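# Place the plate on the scale platform with suction

## Task

Set the plate down on the scale's platform so that none of it sticks out past the platform's edge, and so that it stays there by itself, not held by the robot. Then switch off suction and move the tool away from it.

## Robot and tools

Robot: one six-joint arm (xArm6 type) carrying a suction cup instead of fingers. There is only one arm, so every command holds one pose for it. The controlled point, called the cup point (end_effector_position), is the middle of the cup's rim when nothing touches it. The cup points along the cup point's own +z axis. About 7 cm behind the rim the tool body and wrist camera widen to roughly 8 cm sideways, so leave room around them.

Frame: all positions and orientations are in the scene frame. Its origin is on the table surface under the arm base. +z is up, and +y is to the left when facing along +x. Positions are in metres. Orientations are unit quaternions written w first (qw, qx, qy, qz). The arm base may be slightly tilted. The reported cup position can be a little off, more so when the arm reaches far.

A row is 8 numbers: x, y, z, qw, qx, qy, qz, suction. The first seven are an absolute pose for the cup point, not an offset. Suction runs from -1 to 1: 1 is full vacuum (about 55 kPa under ambient), a fraction asks for that share of full vacuum, and anything at or below 0.05 means off. Suction keeps its last value until changed. To hold an orientation steady, repeat the intended quaternion in each row rather than copying the one just reported, which may have drifted.

execute_actions: argument actions is a list with zero or one item. An empty list only reports the state. An item with rows (1 to 15 rows) and steps (1 to 15, default 15) plays one row per control step of 1/30 s; if there are fewer rows than steps, the last row repeats. An item with only steps (up to 300) is a pause that sends nothing; its count starts at the previous result, so your reply time uses up part of it. Optional pictures (true/false) picks whether camera images come back; by default they do. A call is rejected, sending nothing, if any target lies more than 0.6 m from the last reported cup position along any of the cup point's axes. Each step, the commanded pose is also trimmed to within 70 mm and 16 degrees of where the cup actually is, so a distant target needs several actions; after an action ends the arm only continues up to that last trimmed pose. Position is favoured over orientation when both cannot be met.

move: target is one 8-number row as above (absolute pose plus suction, suction applied at the start). speed is the path's top speed in m/s, 0.002 to 0.5, default 0.25; rotation is capped at twice that value in rad/s. The cup point follows a straight path lasting 0.5 to 10 s (cut off at 10 s) and turns the short way round. It does not avoid obstacles, can lag or overshoot the path, and can exceed speed near full stretch. The extra result line move: reports how it ended (done, off_target, moving, held, fault), the limits that acted (paced = pose trimmed, held = some steps blocked, after which the arm may jump faster), and the remaining distance to target.

wait: seconds, 0 to 10; lets the simulation run with no new command.

zoom_image: camera is cam_high or cam_wrist; region is [x0, y0, x1, y1] in pixels of that camera's latest image (both are 672x504, origin top-left), no larger than 504 by 504.

read_manual: section, only "licences"; returns licence text, moves nothing.



Results: a state line with cup position, quaternion and linear/angular velocities; suction_measured (vacuum actually reached; near 0 means no seal; on a tight surface it settles up to 0.15 below the request and may dip 0.04 while the pump cycles); part_present (turns 1 at 0.50, back to 0 below 0.45); a Joint positions line from base to wrist; Hand target, the pose the controller is currently heading for; pose unreachable and HELD marking steps where the clearance check altered or blocked your command (a mount under the base counts as arm); MOTOR HOT from 65 °C and OVER-TEMPERATURE FAULT at 80 °C, when brakes lock until cooled.

Gripping: the rim is 29 mm wide and must sit fully on a flat, smooth patch of the plate, away from its edges, holes or seams, with suction on. Under vacuum the cup compresses, so the held plate sits up to about 10 mm nearer the tool. Vacuum alone can lift a resting object. To release, lower the plate until it rests on the platform, set suction to 0 or below 0.05, then lift at least 15 mm before assuming contact is gone. If the cup seals on the table it pins the tool; switch suction off to free it.

Cautions: touching things fast, or aiming far beyond a contact, pushes hard. If joint torque hits its limit (waist 47.5, shoulder 47.5, elbow 28.5, forearm roll 28.5, wrist pitch 19, wrist roll 19 N m) the arm backs off, freezes for 10 s and drops the rest of the call. Joint ranges in rad: waist -6.283 to 6.283, shoulder -2.059 to 2.094, elbow -3.927 to 0.192, forearm roll -6.283 to 6.283, wrist pitch -1.693 to 3.142, wrist roll -6.283 to 6.283. Holding loads heats motors, also while you are thinking. Loose objects may occasionally get nudged. Never let anything drop, slam, or leave the table; moving smoothly and with little effort is preferred.

Each tool is called after "Call:" by a JSON object that holds its "op" and its "data".

## Session

I'll start by looking at the current state.

Call:
{"op": "execute_actions", "data": {"actions": []}}

Scene clock: 0.00 s of 4900.00 s.
end_effector_position=(+0.4009, +0.0174, +0.3059) suction_measured=0.00 part_present=0 end_effector_quat_wxyz=(-0.004, -0.016, +1.000, -0.006) end_effector_velocity=(-0.000, +0.000, -0.000) end_effector_angular_velocity=(+0.000, +0.002, -0.001)
Joint positions: [ 0.002 -0.265 -0.928  0.001  1.196  2.357]
Joint velocities: [ 0.     0.    -0.     0.     0.002  0.001]
Motor temperatures (°C, as the motors report them): [27 30 28 29 35 33]
Hand target: +0.401, +0.017, +0.306; -0.004, -0.016, +1.000, -0.006

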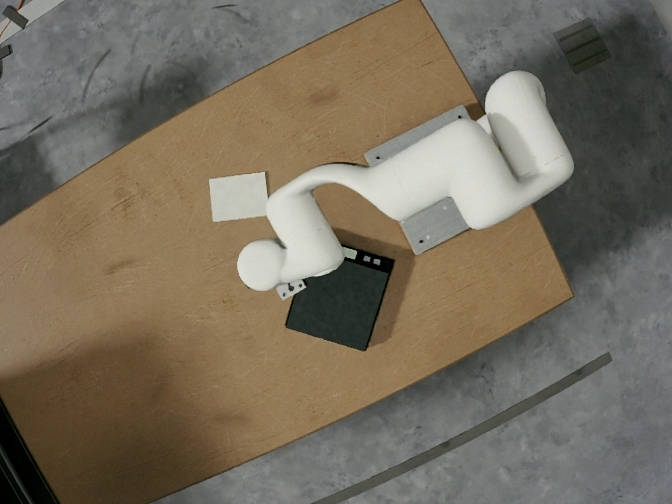

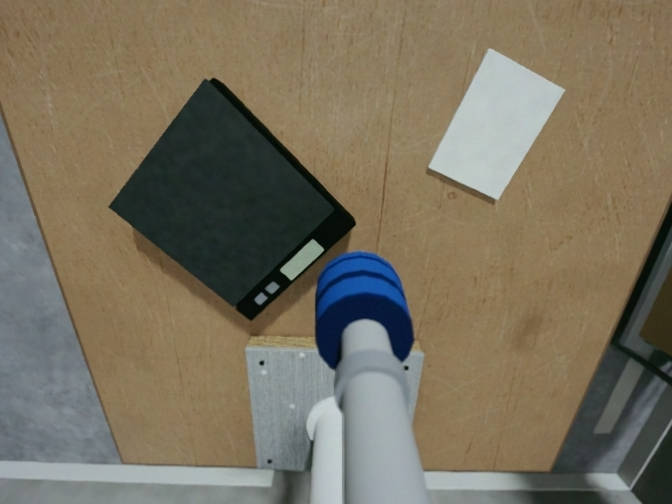

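Call:
{"op": "zoom_image", "data": {"camera": "cam_high", "region": [160, 80, 600, 410]}}

Call:
{"op": "zoom_image", "data": {"camera": "cam_wrist", "region": [80, 30, 584, 400]}}

Region (160, 80, 600, 410) of cam_high's 672x504 image, scaled by 1.145, with more detail than that image has; it fills the top 378 rows of this view, and the rest is white.

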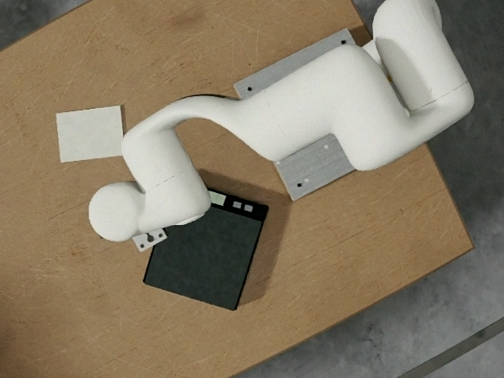

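Region (80, 30, 584, 400) of cam_wrist's 672x504 image, scaled by 1.000; it fills the top 370 rows of this view, and the rest is white.

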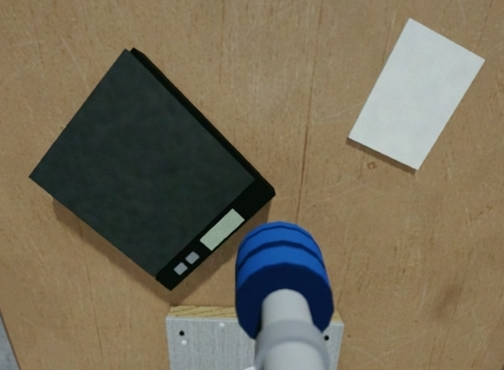

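Call:
{"op": "zoom_image", "data": {"camera": "cam_wrist", "region": [410, 30, 590, 210]}}

Call:
{"op": "zoom_image", "data": {"camera": "cam_high", "region": [190, 150, 410, 370]}}

Region (410, 30, 590, 210) of cam_wrist's 672x504 image, scaled by 2.800, with more detail than that image has.

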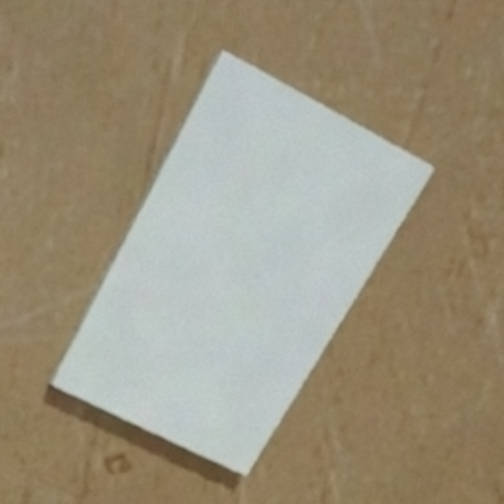

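Region (190, 150, 410, 370) of cam_high's 672x504 image, scaled by 2.291, with more detail than that image has.

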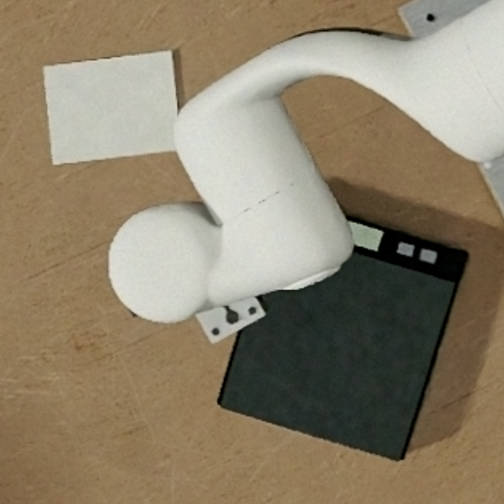

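Call:
{"op": "zoom_image", "data": {"camera": "cam_wrist", "region": [220, 240, 484, 504]}}

Call:
{"op": "zoom_image", "data": {"camera": "cam_wrist", "region": [100, 70, 370, 340]}}

Region (220, 240, 484, 504) of cam_wrist's 672x504 image, scaled by 1.909, with more detail than that image has.

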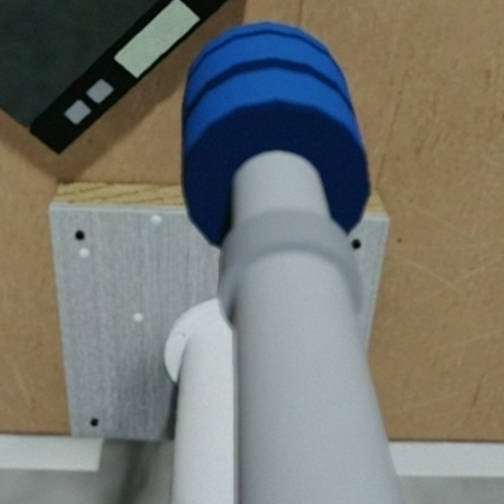

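Region (100, 70, 370, 340) of cam_wrist's 672x504 image, scaled by 1.867, with more detail than that image has.

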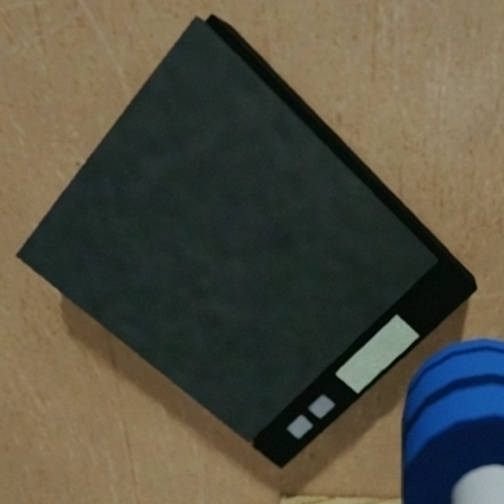

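Call:
{"op": "zoom_image", "data": {"camera": "cam_wrist", "region": [185, 65, 265, 145]}}

Call:
{"op": "zoom_image", "data": {"camera": "cam_wrist", "region": [220, 180, 370, 330]}}

Region (185, 65, 265, 145) of cam_wrist's 672x504 image, scaled by 6.300, with more detail than that image has.

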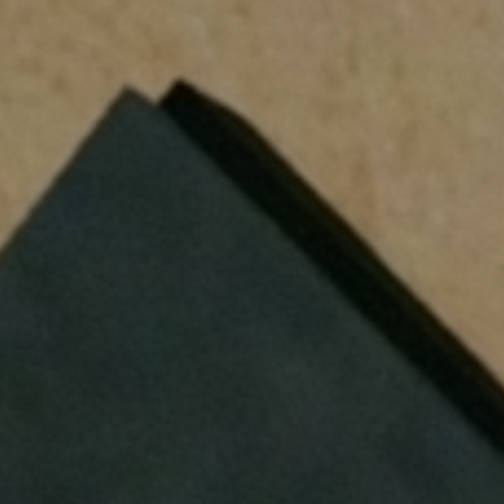

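Region (220, 180, 370, 330) of cam_wrist's 672x504 image, scaled by 3.360, with more detail than that image has.

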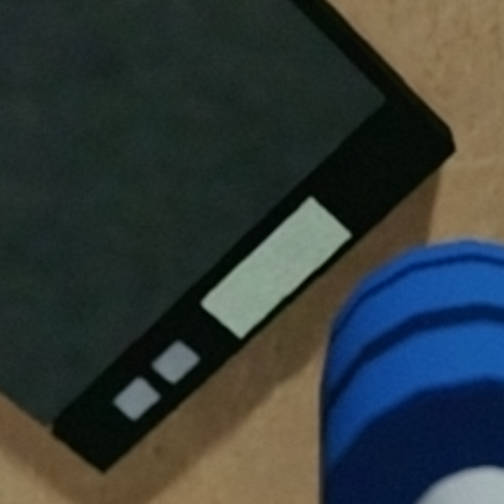

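Call:
{"op": "move", "data": {"target": [0.464, -0.167, 0.055, 0, 0.184, 0.983, 0, 0], "speed": 0.35}}

Scene clock: 95.37 s of 4900.00 s.
end_effector_position=(+0.4647, -0.1667, +0.0556) suction_measured=0.00 part_present=0 end_effector_quat_wxyz=(+0.001, +0.184, +0.983, +0.000) end_effector_velocity=(-0.002, -0.000, -0.004) end_effector_angular_velocity=(+0.004, +0.009, -0.003)
Joint positions: [-0.38   0.45  -1.001  0.03   0.549  2.353]
Joint velocities: [-0.002  0.009 -0.002  0.     0.003  0.001]
Motor temperatures (°C, as the motors report them): [27 30 30 29 35 33]
Hand target: +0.464, -0.167, +0.055; +0.000, +0.184, +0.983, +0.000
Off the commanded pose: 0.001 m, 0 deg.
After step 90, 90.83 s passed at rest.
move: done

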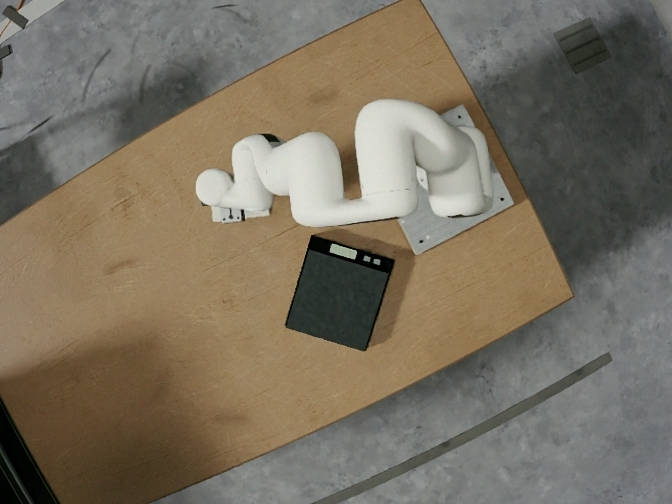

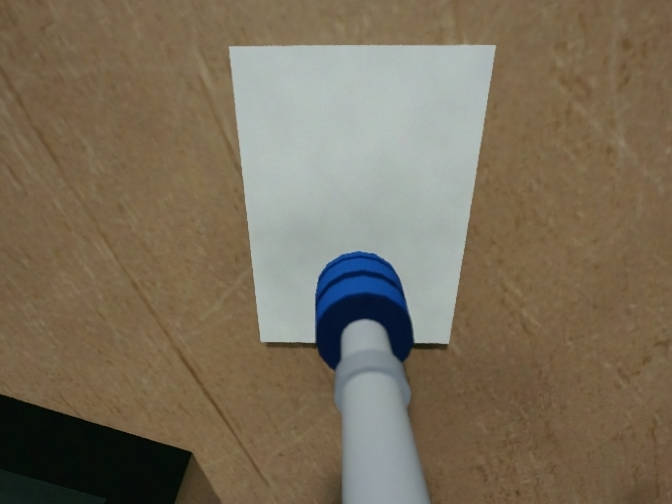

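Call:
{"op": "zoom_image", "data": {"camera": "cam_wrist", "region": [200, 20, 530, 380]}}

Region (200, 20, 530, 380) of cam_wrist's 672x504 image, scaled by 1.400, with more detail than that image has; it fills the left 462 columns of this view, and the rest is white.

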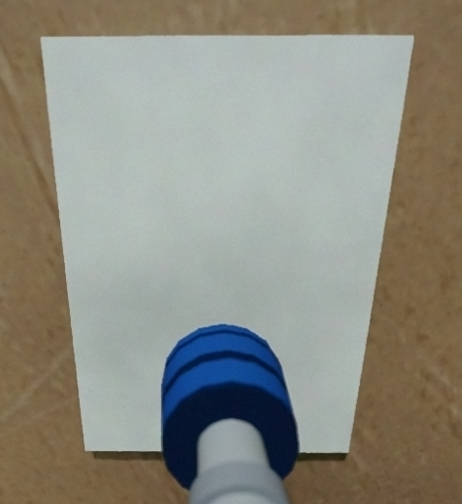

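Call:
{"op": "move", "data": {"target": [0.4777, -0.1739, 0.007, 0, 0.184, 0.983, 0, 1], "speed": 0.06}}

Scene clock: 158.33 s of 4900.00 s.
end_effector_position=(+0.4777, -0.1739, +0.0072) suction_measured=0.25 part_present=0 end_effector_quat_wxyz=(+0.000, +0.184, +0.983, -0.000) end_effector_velocity=(+0.001, -0.001, +0.000) end_effector_angular_velocity=(-0.001, -0.003, +0.002)
Joint positions: [-0.382  0.61  -1.084  0.033  0.474  2.346]
Joint velocities: [-0.001  0.001 -0.003 -0.    -0.001 -0.002]
Motor temperatures (°C, as the motors report them): [27 30 29 29 35 33]
Hand target: +0.478, -0.174, +0.007; -0.000, +0.184, +0.983, -0.000
Off the commanded pose: 0.000 m, 0 deg.
After step 90, 58.77 s passed at rest.
move: done

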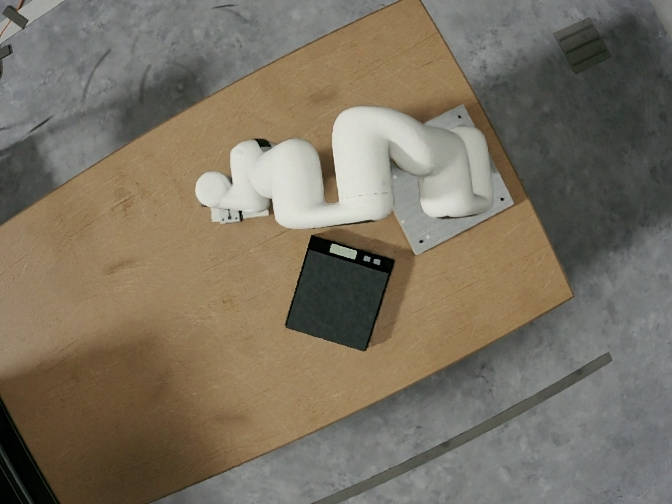

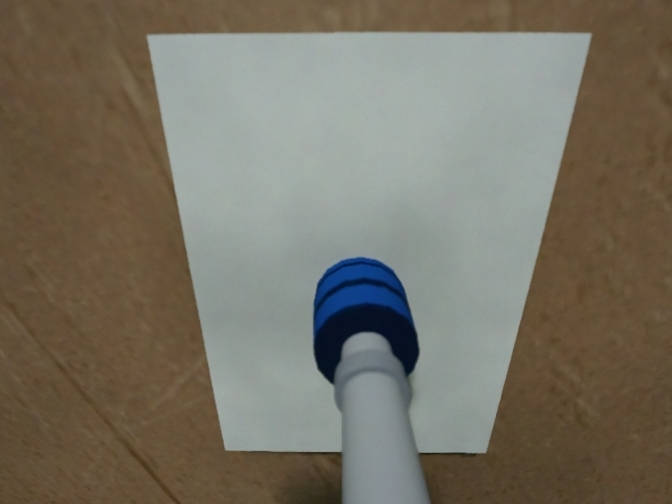

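Call:
{"op": "execute_actions", "data": {"actions": []}}

Scene clock: 159.40 s of 4900.00 s.
end_effector_position=(+0.4777, -0.1739, +0.0070) suction_measured=0.98 part_present=1 end_effector_quat_wxyz=(-0.000, +0.184, +0.983, -0.000) end_effector_velocity=(-0.000, +0.000, -0.000) end_effector_angular_velocity=(+0.000, +0.001, +0.002)
Joint positions: [-0.382  0.61  -1.084  0.033  0.473  2.346]
Joint velocities: [ 0.     0.    -0.    -0.001  0.001 -0.001]
Motor temperatures (°C, as the motors report them): [27 30 29 29 35 33]
Hand target: +0.478, -0.174, +0.007; -0.000, +0.184, +0.983, -0.000
Off the commanded pose: 0.000 m, 0 deg.
Steps of this call (steps 1 to 32: nothing new was sent). Readings (end_effector_position | what the end effector reports):
1: (+0.4778, -0.1739, +0.0072) | suction_measured=0.28 part_present=0
2: (+0.4778, -0.1739, +0.0072) | suction_measured=0.31 part_present=0
4: (+0.4777, -0.1739, +0.0071) | suction_measured=0.38 part_present=0
8: (+0.4777, -0.1739, +0.0070) | suction_measured=0.54 part_present=1
32: the state above

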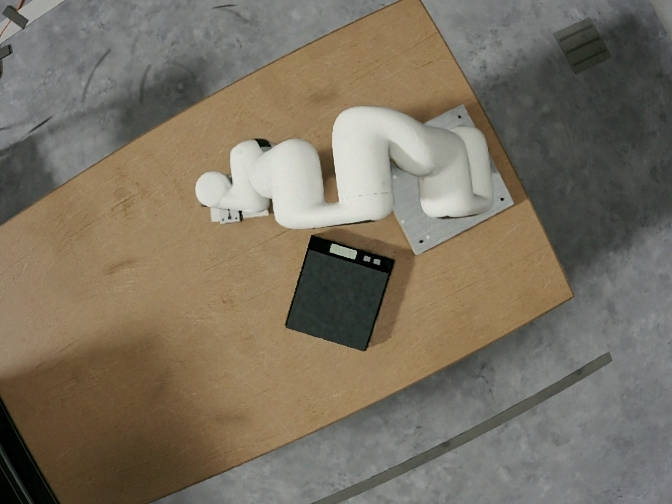

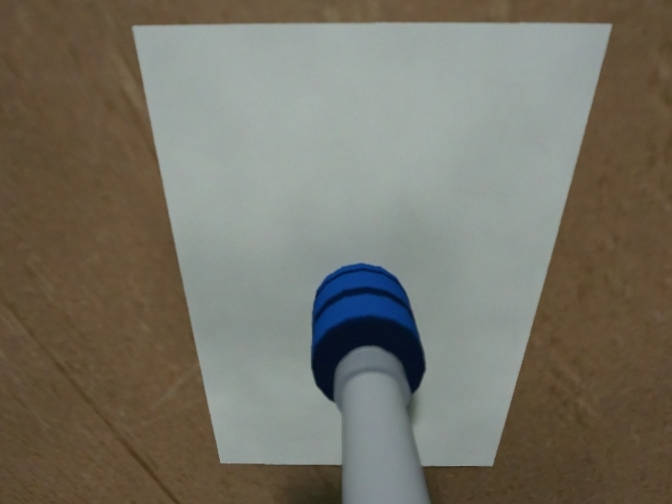

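Call:
{"op": "move", "data": {"target": [0.455, -0.097, 0.075, 0, 0.242, 0.970, 0, 1], "speed": 0.25}}

Call:
{"op": "move", "data": {"target": [0.378, 0.164, 0.072, 0, 0.373, 0.928, 0, 1], "speed": 0.3}}

Scene clock: 183.33 s of 4900.00 s.
end_effector_position=(+0.4546, -0.0973, +0.0746) suction_measured=0.98 part_present=1 end_effector_quat_wxyz=(-0.000, +0.242, +0.970, -0.000) end_effector_velocity=(+0.001, +0.000, +0.003) end_effector_angular_velocity=(-0.002, -0.005, +0.001)
Joint positions: [-0.247  0.328 -0.882  0.028  0.552  2.606]
Joint velocities: [ 0.002 -0.006  0.    -0.002  0.001  0.003]
Motor temperatures (°C, as the motors report them): [27 30 29 29 35 33]
Hand target: +0.455, -0.097, +0.075; -0.000, +0.242, +0.970, -0.000
Off the commanded pose: 0.001 m, 0 deg.
move: done

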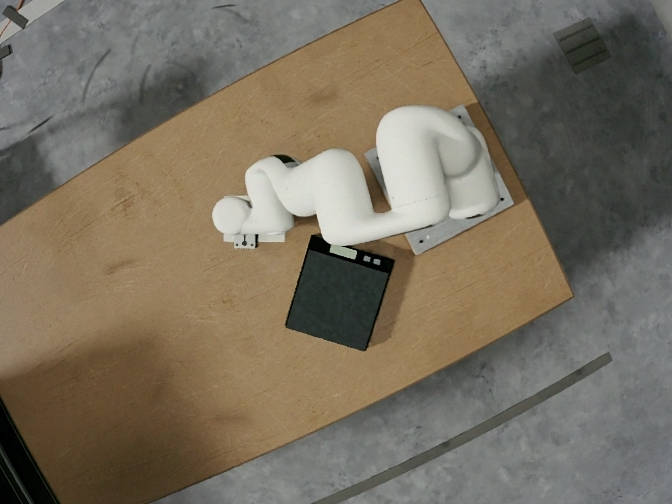

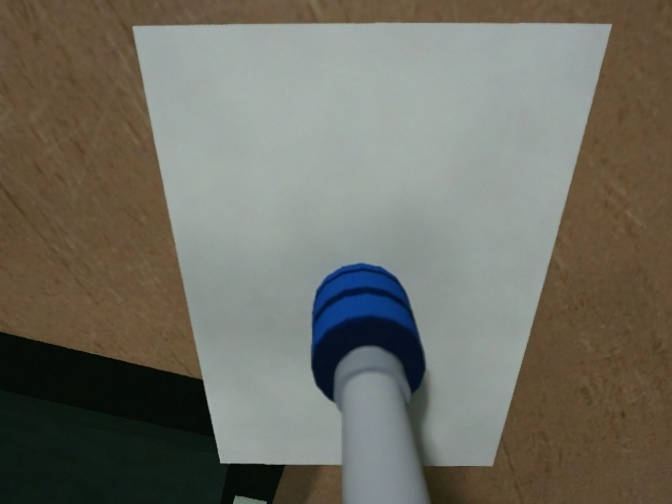

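Scene clock: 184.80 s of 4900.00 s.
end_effector_position=(+0.3775, +0.1631, +0.0720) suction_measured=0.98 part_present=1 end_effector_quat_wxyz=(+0.000, +0.373, +0.928, -0.001) end_effector_velocity=(-0.000, +0.002, +0.000) end_effector_angular_velocity=(-0.006, -0.001, +0.000)
Joint positions: [ 0.374  0.187 -0.667  0.021  0.47   3.507]
Joint velocities: [ 0.006  0.001 -0.003 -0.014  0.003  0.018]
Motor temperatures (°C, as the motors report them): [27 30 29 29 35 33]
Hand target: +0.377, +0.163, +0.072; +0.000, +0.373, +0.928, -0.001
Off the commanded pose: 0.001 m, 0 deg.
move: done

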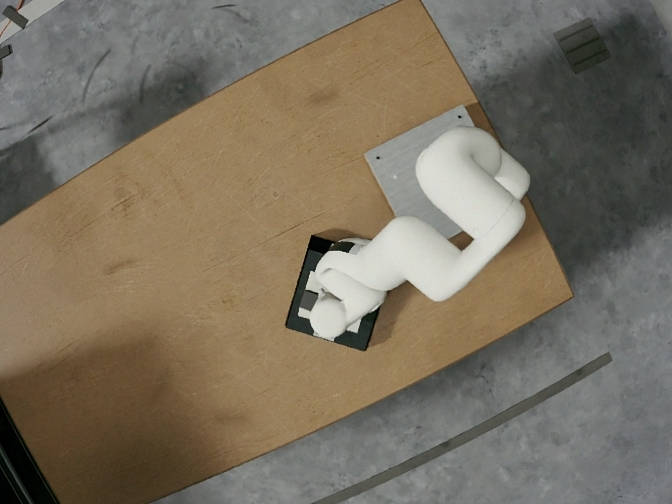

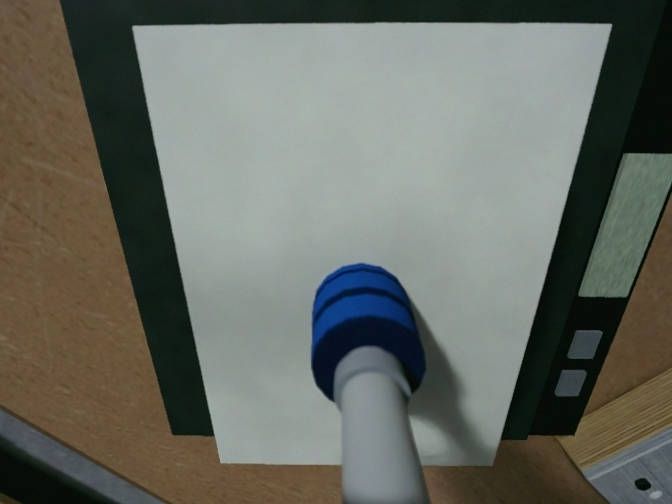

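Call:
{"op": "zoom_image", "data": {"camera": "cam_wrist", "region": [140, 380, 260, 500]}}

Call:
{"op": "zoom_image", "data": {"camera": "cam_wrist", "region": [470, 360, 610, 500]}}

Call:
{"op": "zoom_image", "data": {"camera": "cam_wrist", "region": [532, 0, 672, 140]}}

Call:
{"op": "zoom_image", "data": {"camera": "cam_wrist", "region": [40, 0, 180, 140]}}

Region (140, 380, 260, 500) of cam_wrist's 672x504 image, scaled by 4.200, with more detail than that image has.

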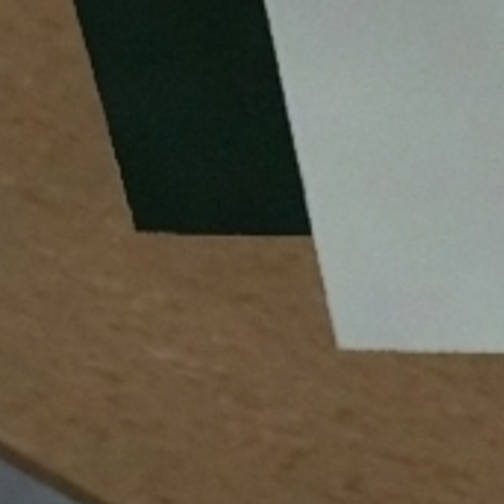

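Region (470, 360, 610, 500) of cam_wrist's 672x504 image, scaled by 3.600, with more detail than that image has.

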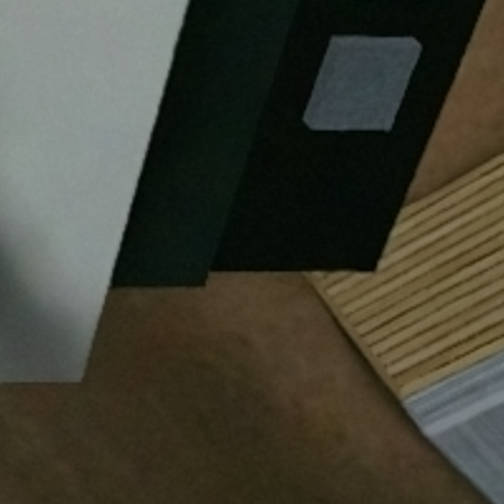

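Region (532, 0, 672, 140) of cam_wrist's 672x504 image, scaled by 3.600, with more detail than that image has.

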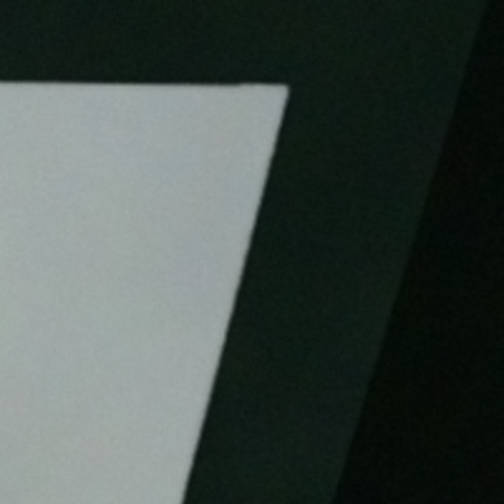

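Region (40, 0, 180, 140) of cam_wrist's 672x504 image, scaled by 3.600, with more detail than that image has.

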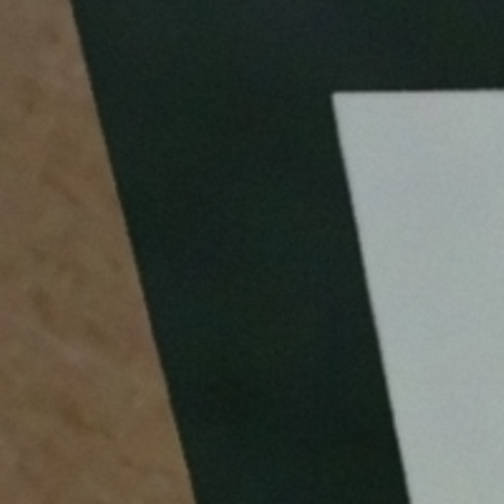

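Call:
{"op": "move", "data": {"target": [0.3724, 0.1679, 0.042, 0, 0.373, 0.928, 0, 1], "speed": 0.04}}

Scene clock: 209.70 s of 4900.00 s.
end_effector_position=(+0.3725, +0.1679, +0.0422) suction_measured=0.98 part_present=1 end_effector_quat_wxyz=(+0.000, +0.373, +0.928, +0.000) end_effector_velocity=(+0.001, +0.000, -0.000) end_effector_angular_velocity=(+0.001, -0.002, -0.001)
Joint positions: [ 0.391  0.274 -0.662  0.027  0.377  3.518]
Joint velocities: [ 0.     0.002 -0.001  0.    -0.003  0.   ]
Motor temperatures (°C, as the motors report them): [27 30 29 29 35 33]
Hand target: +0.372, +0.168, +0.042; +0.000, +0.373, +0.928, -0.000
Off the commanded pose: 0.000 m, 0 deg.
move: done

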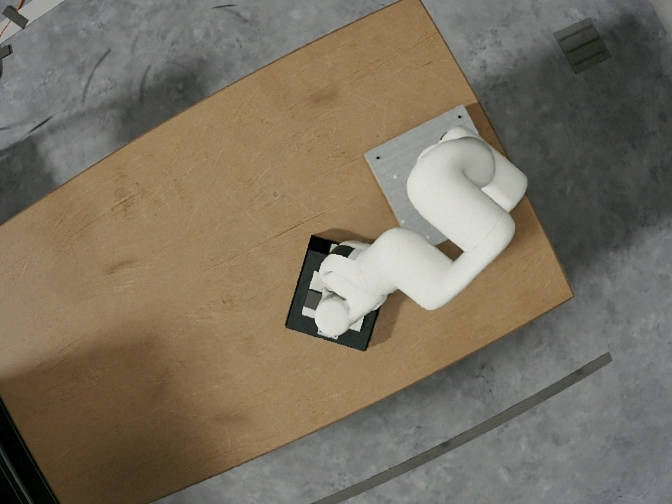

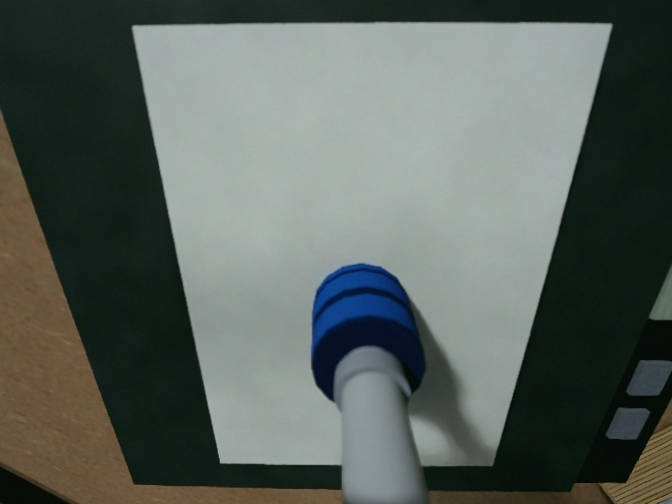

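Call:
{"op": "zoom_image", "data": {"camera": "cam_wrist", "region": [110, 384, 250, 504]}}

Call:
{"op": "zoom_image", "data": {"camera": "cam_wrist", "region": [470, 384, 610, 504]}}

Region (110, 384, 250, 504) of cam_wrist's 672x504 image, scaled by 3.600, with more detail than that image has; it fills the top 432 rows of this view, and the rest is white.

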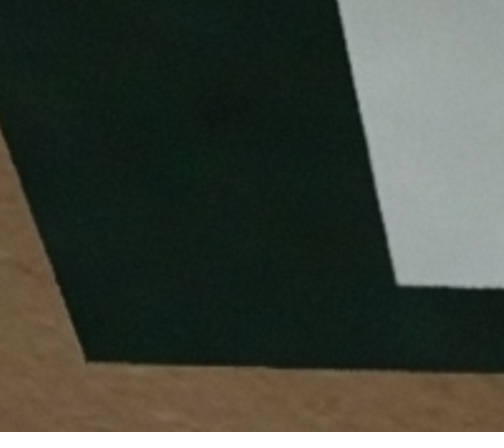

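Region (470, 384, 610, 504) of cam_wrist's 672x504 image, scaled by 3.600, with more detail than that image has; it fills the top 432 rows of this view, and the rest is white.

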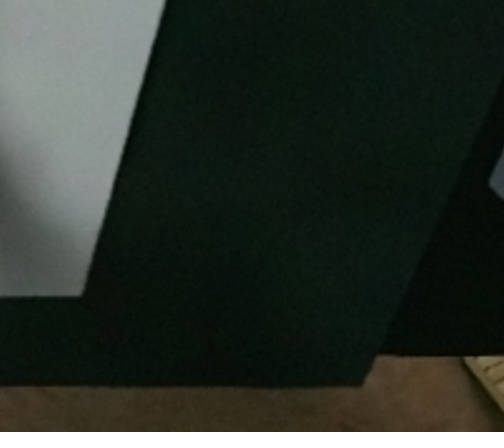

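Call:
{"op": "move", "data": {"target": [0.3724, 0.1679, 0.0395, 0, 0.373, 0.928, 0, 1], "speed": 0.01}}

Scene clock: 227.37 s of 4900.00 s.
end_effector_position=(+0.3734, +0.1684, +0.0406) suction_measured=1.00 part_present=1 end_effector_quat_wxyz=(+0.001, +0.373, +0.928, +0.001) end_effector_velocity=(-0.001, +0.000, -0.001) end_effector_angular_velocity=(-0.000, +0.001, +0.002)
Joint positions: [ 0.391  0.281 -0.664  0.028  0.369  3.517]
Joint velocities: [ 0.001  0.003  0.     0.    -0.002 -0.001]
Motor temperatures (°C, as the motors report them): [27 30 29 29 35 33]
Hand target: +0.372, +0.168, +0.040; +0.000, +0.373, +0.928, -0.000
Off the commanded pose: 0.002 m, 0 deg.
move: done

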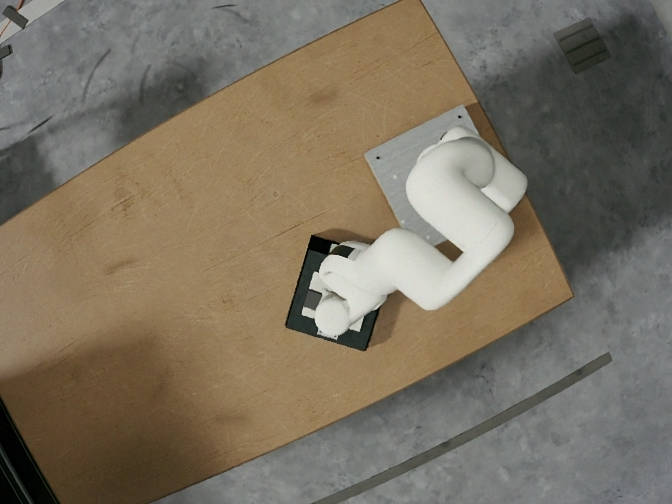

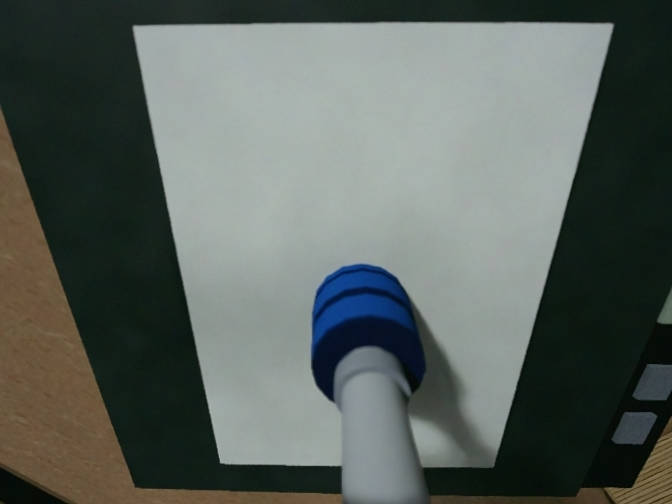

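Contact made (position stalled). Release now.

Call:
{"op": "execute_actions", "data": {"actions": [{"rows": [[0.373, 0.1682, 0.0412, 0, 0.373, 0.928, 0, 0]], "steps": 15}], "pictures": false}}

Scene clock: 230.03 s of 4900.00 s.
end_effector_position=(+0.3726, +0.1680, +0.0405) suction_measured=0.00 part_present=0 end_effector_quat_wxyz=(-0.000, +0.373, +0.928, -0.001) end_effector_velocity=(+0.000, -0.000, +0.001) end_effector_angular_velocity=(+0.000, -0.000, -0.001)
Joint positions: [ 0.391  0.28  -0.665  0.028  0.375  3.517]
Joint velocities: [-0.001 -0.002  0.    -0.     0.002  0.   ]
Motor temperatures (°C, as the motors report them): [27 30 29 29 35 33]
Hand target: +0.373, +0.168, +0.041; +0.000, +0.373, +0.928, +0.000
Off the commanded pose: 0.001 m, 0 deg.
Steps of this call (steps 1 to 65: nothing new was sent; steps 66 to 80: all 15 steps of this action). Readings (end_effector_position | what the end effector reports):
66: (+0.3727, +0.1680, +0.0398) | suction_measured=0.20 part_present=0
67: (+0.3727, +0.1680, +0.0401) | suction_measured=0.00 part_present=0
69: (+0.3726, +0.1680, +0.0402) | suction_measured=0.00 part_present=0
73: (+0.3726, +0.1680, +0.0404) | suction_measured=0.00 part_present=0
80: the state above

Call:
{"op": "move", "data": {"target": [0.373, 0.168, 0.22, 0, 0.373, 0.928, 0, 0], "speed": 0.3}}

Scene clock: 232.60 s of 4900.00 s.
end_effector_position=(+0.3725, +0.1680, +0.2190) suction_measured=0.00 part_present=0 end_effector_quat_wxyz=(-0.001, +0.373, +0.928, -0.001) end_effector_velocity=(+0.002, +0.001, +0.006) end_effector_angular_velocity=(+0.004, -0.009, +0.002)
Joint positions: [ 0.383 -0.163 -0.773  0.013  0.927  3.526]
Joint velocities: [ 0.    -0.007 -0.009  0.     0.006 -0.002]
Motor temperatures (°C, as the motors report them): [27 30 29 29 35 33]
Hand target: +0.373, +0.168, +0.220; -0.000, +0.373, +0.928, +0.000
Off the commanded pose: 0.001 m, 0 deg.
move: done

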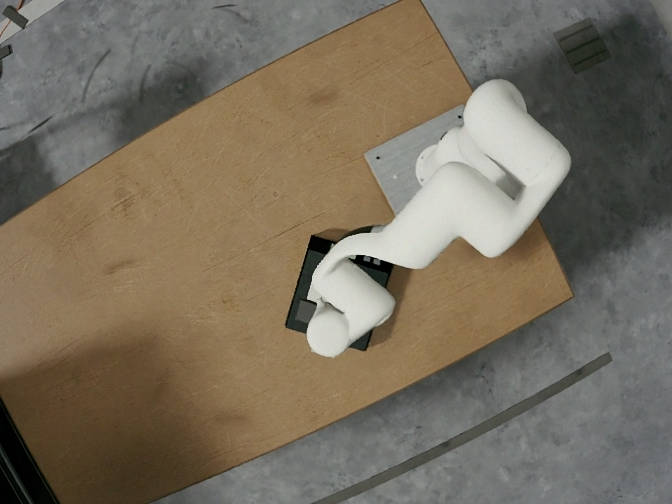

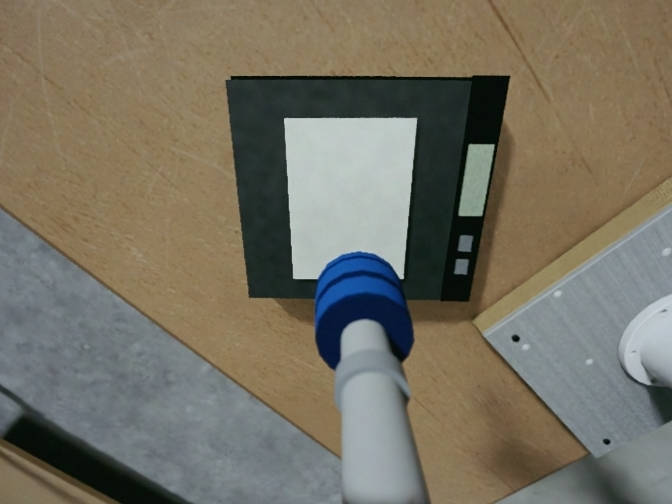

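Call:
{"op": "finished_scene", "data": {"scene": 1}}

The scene is finished: the task was done.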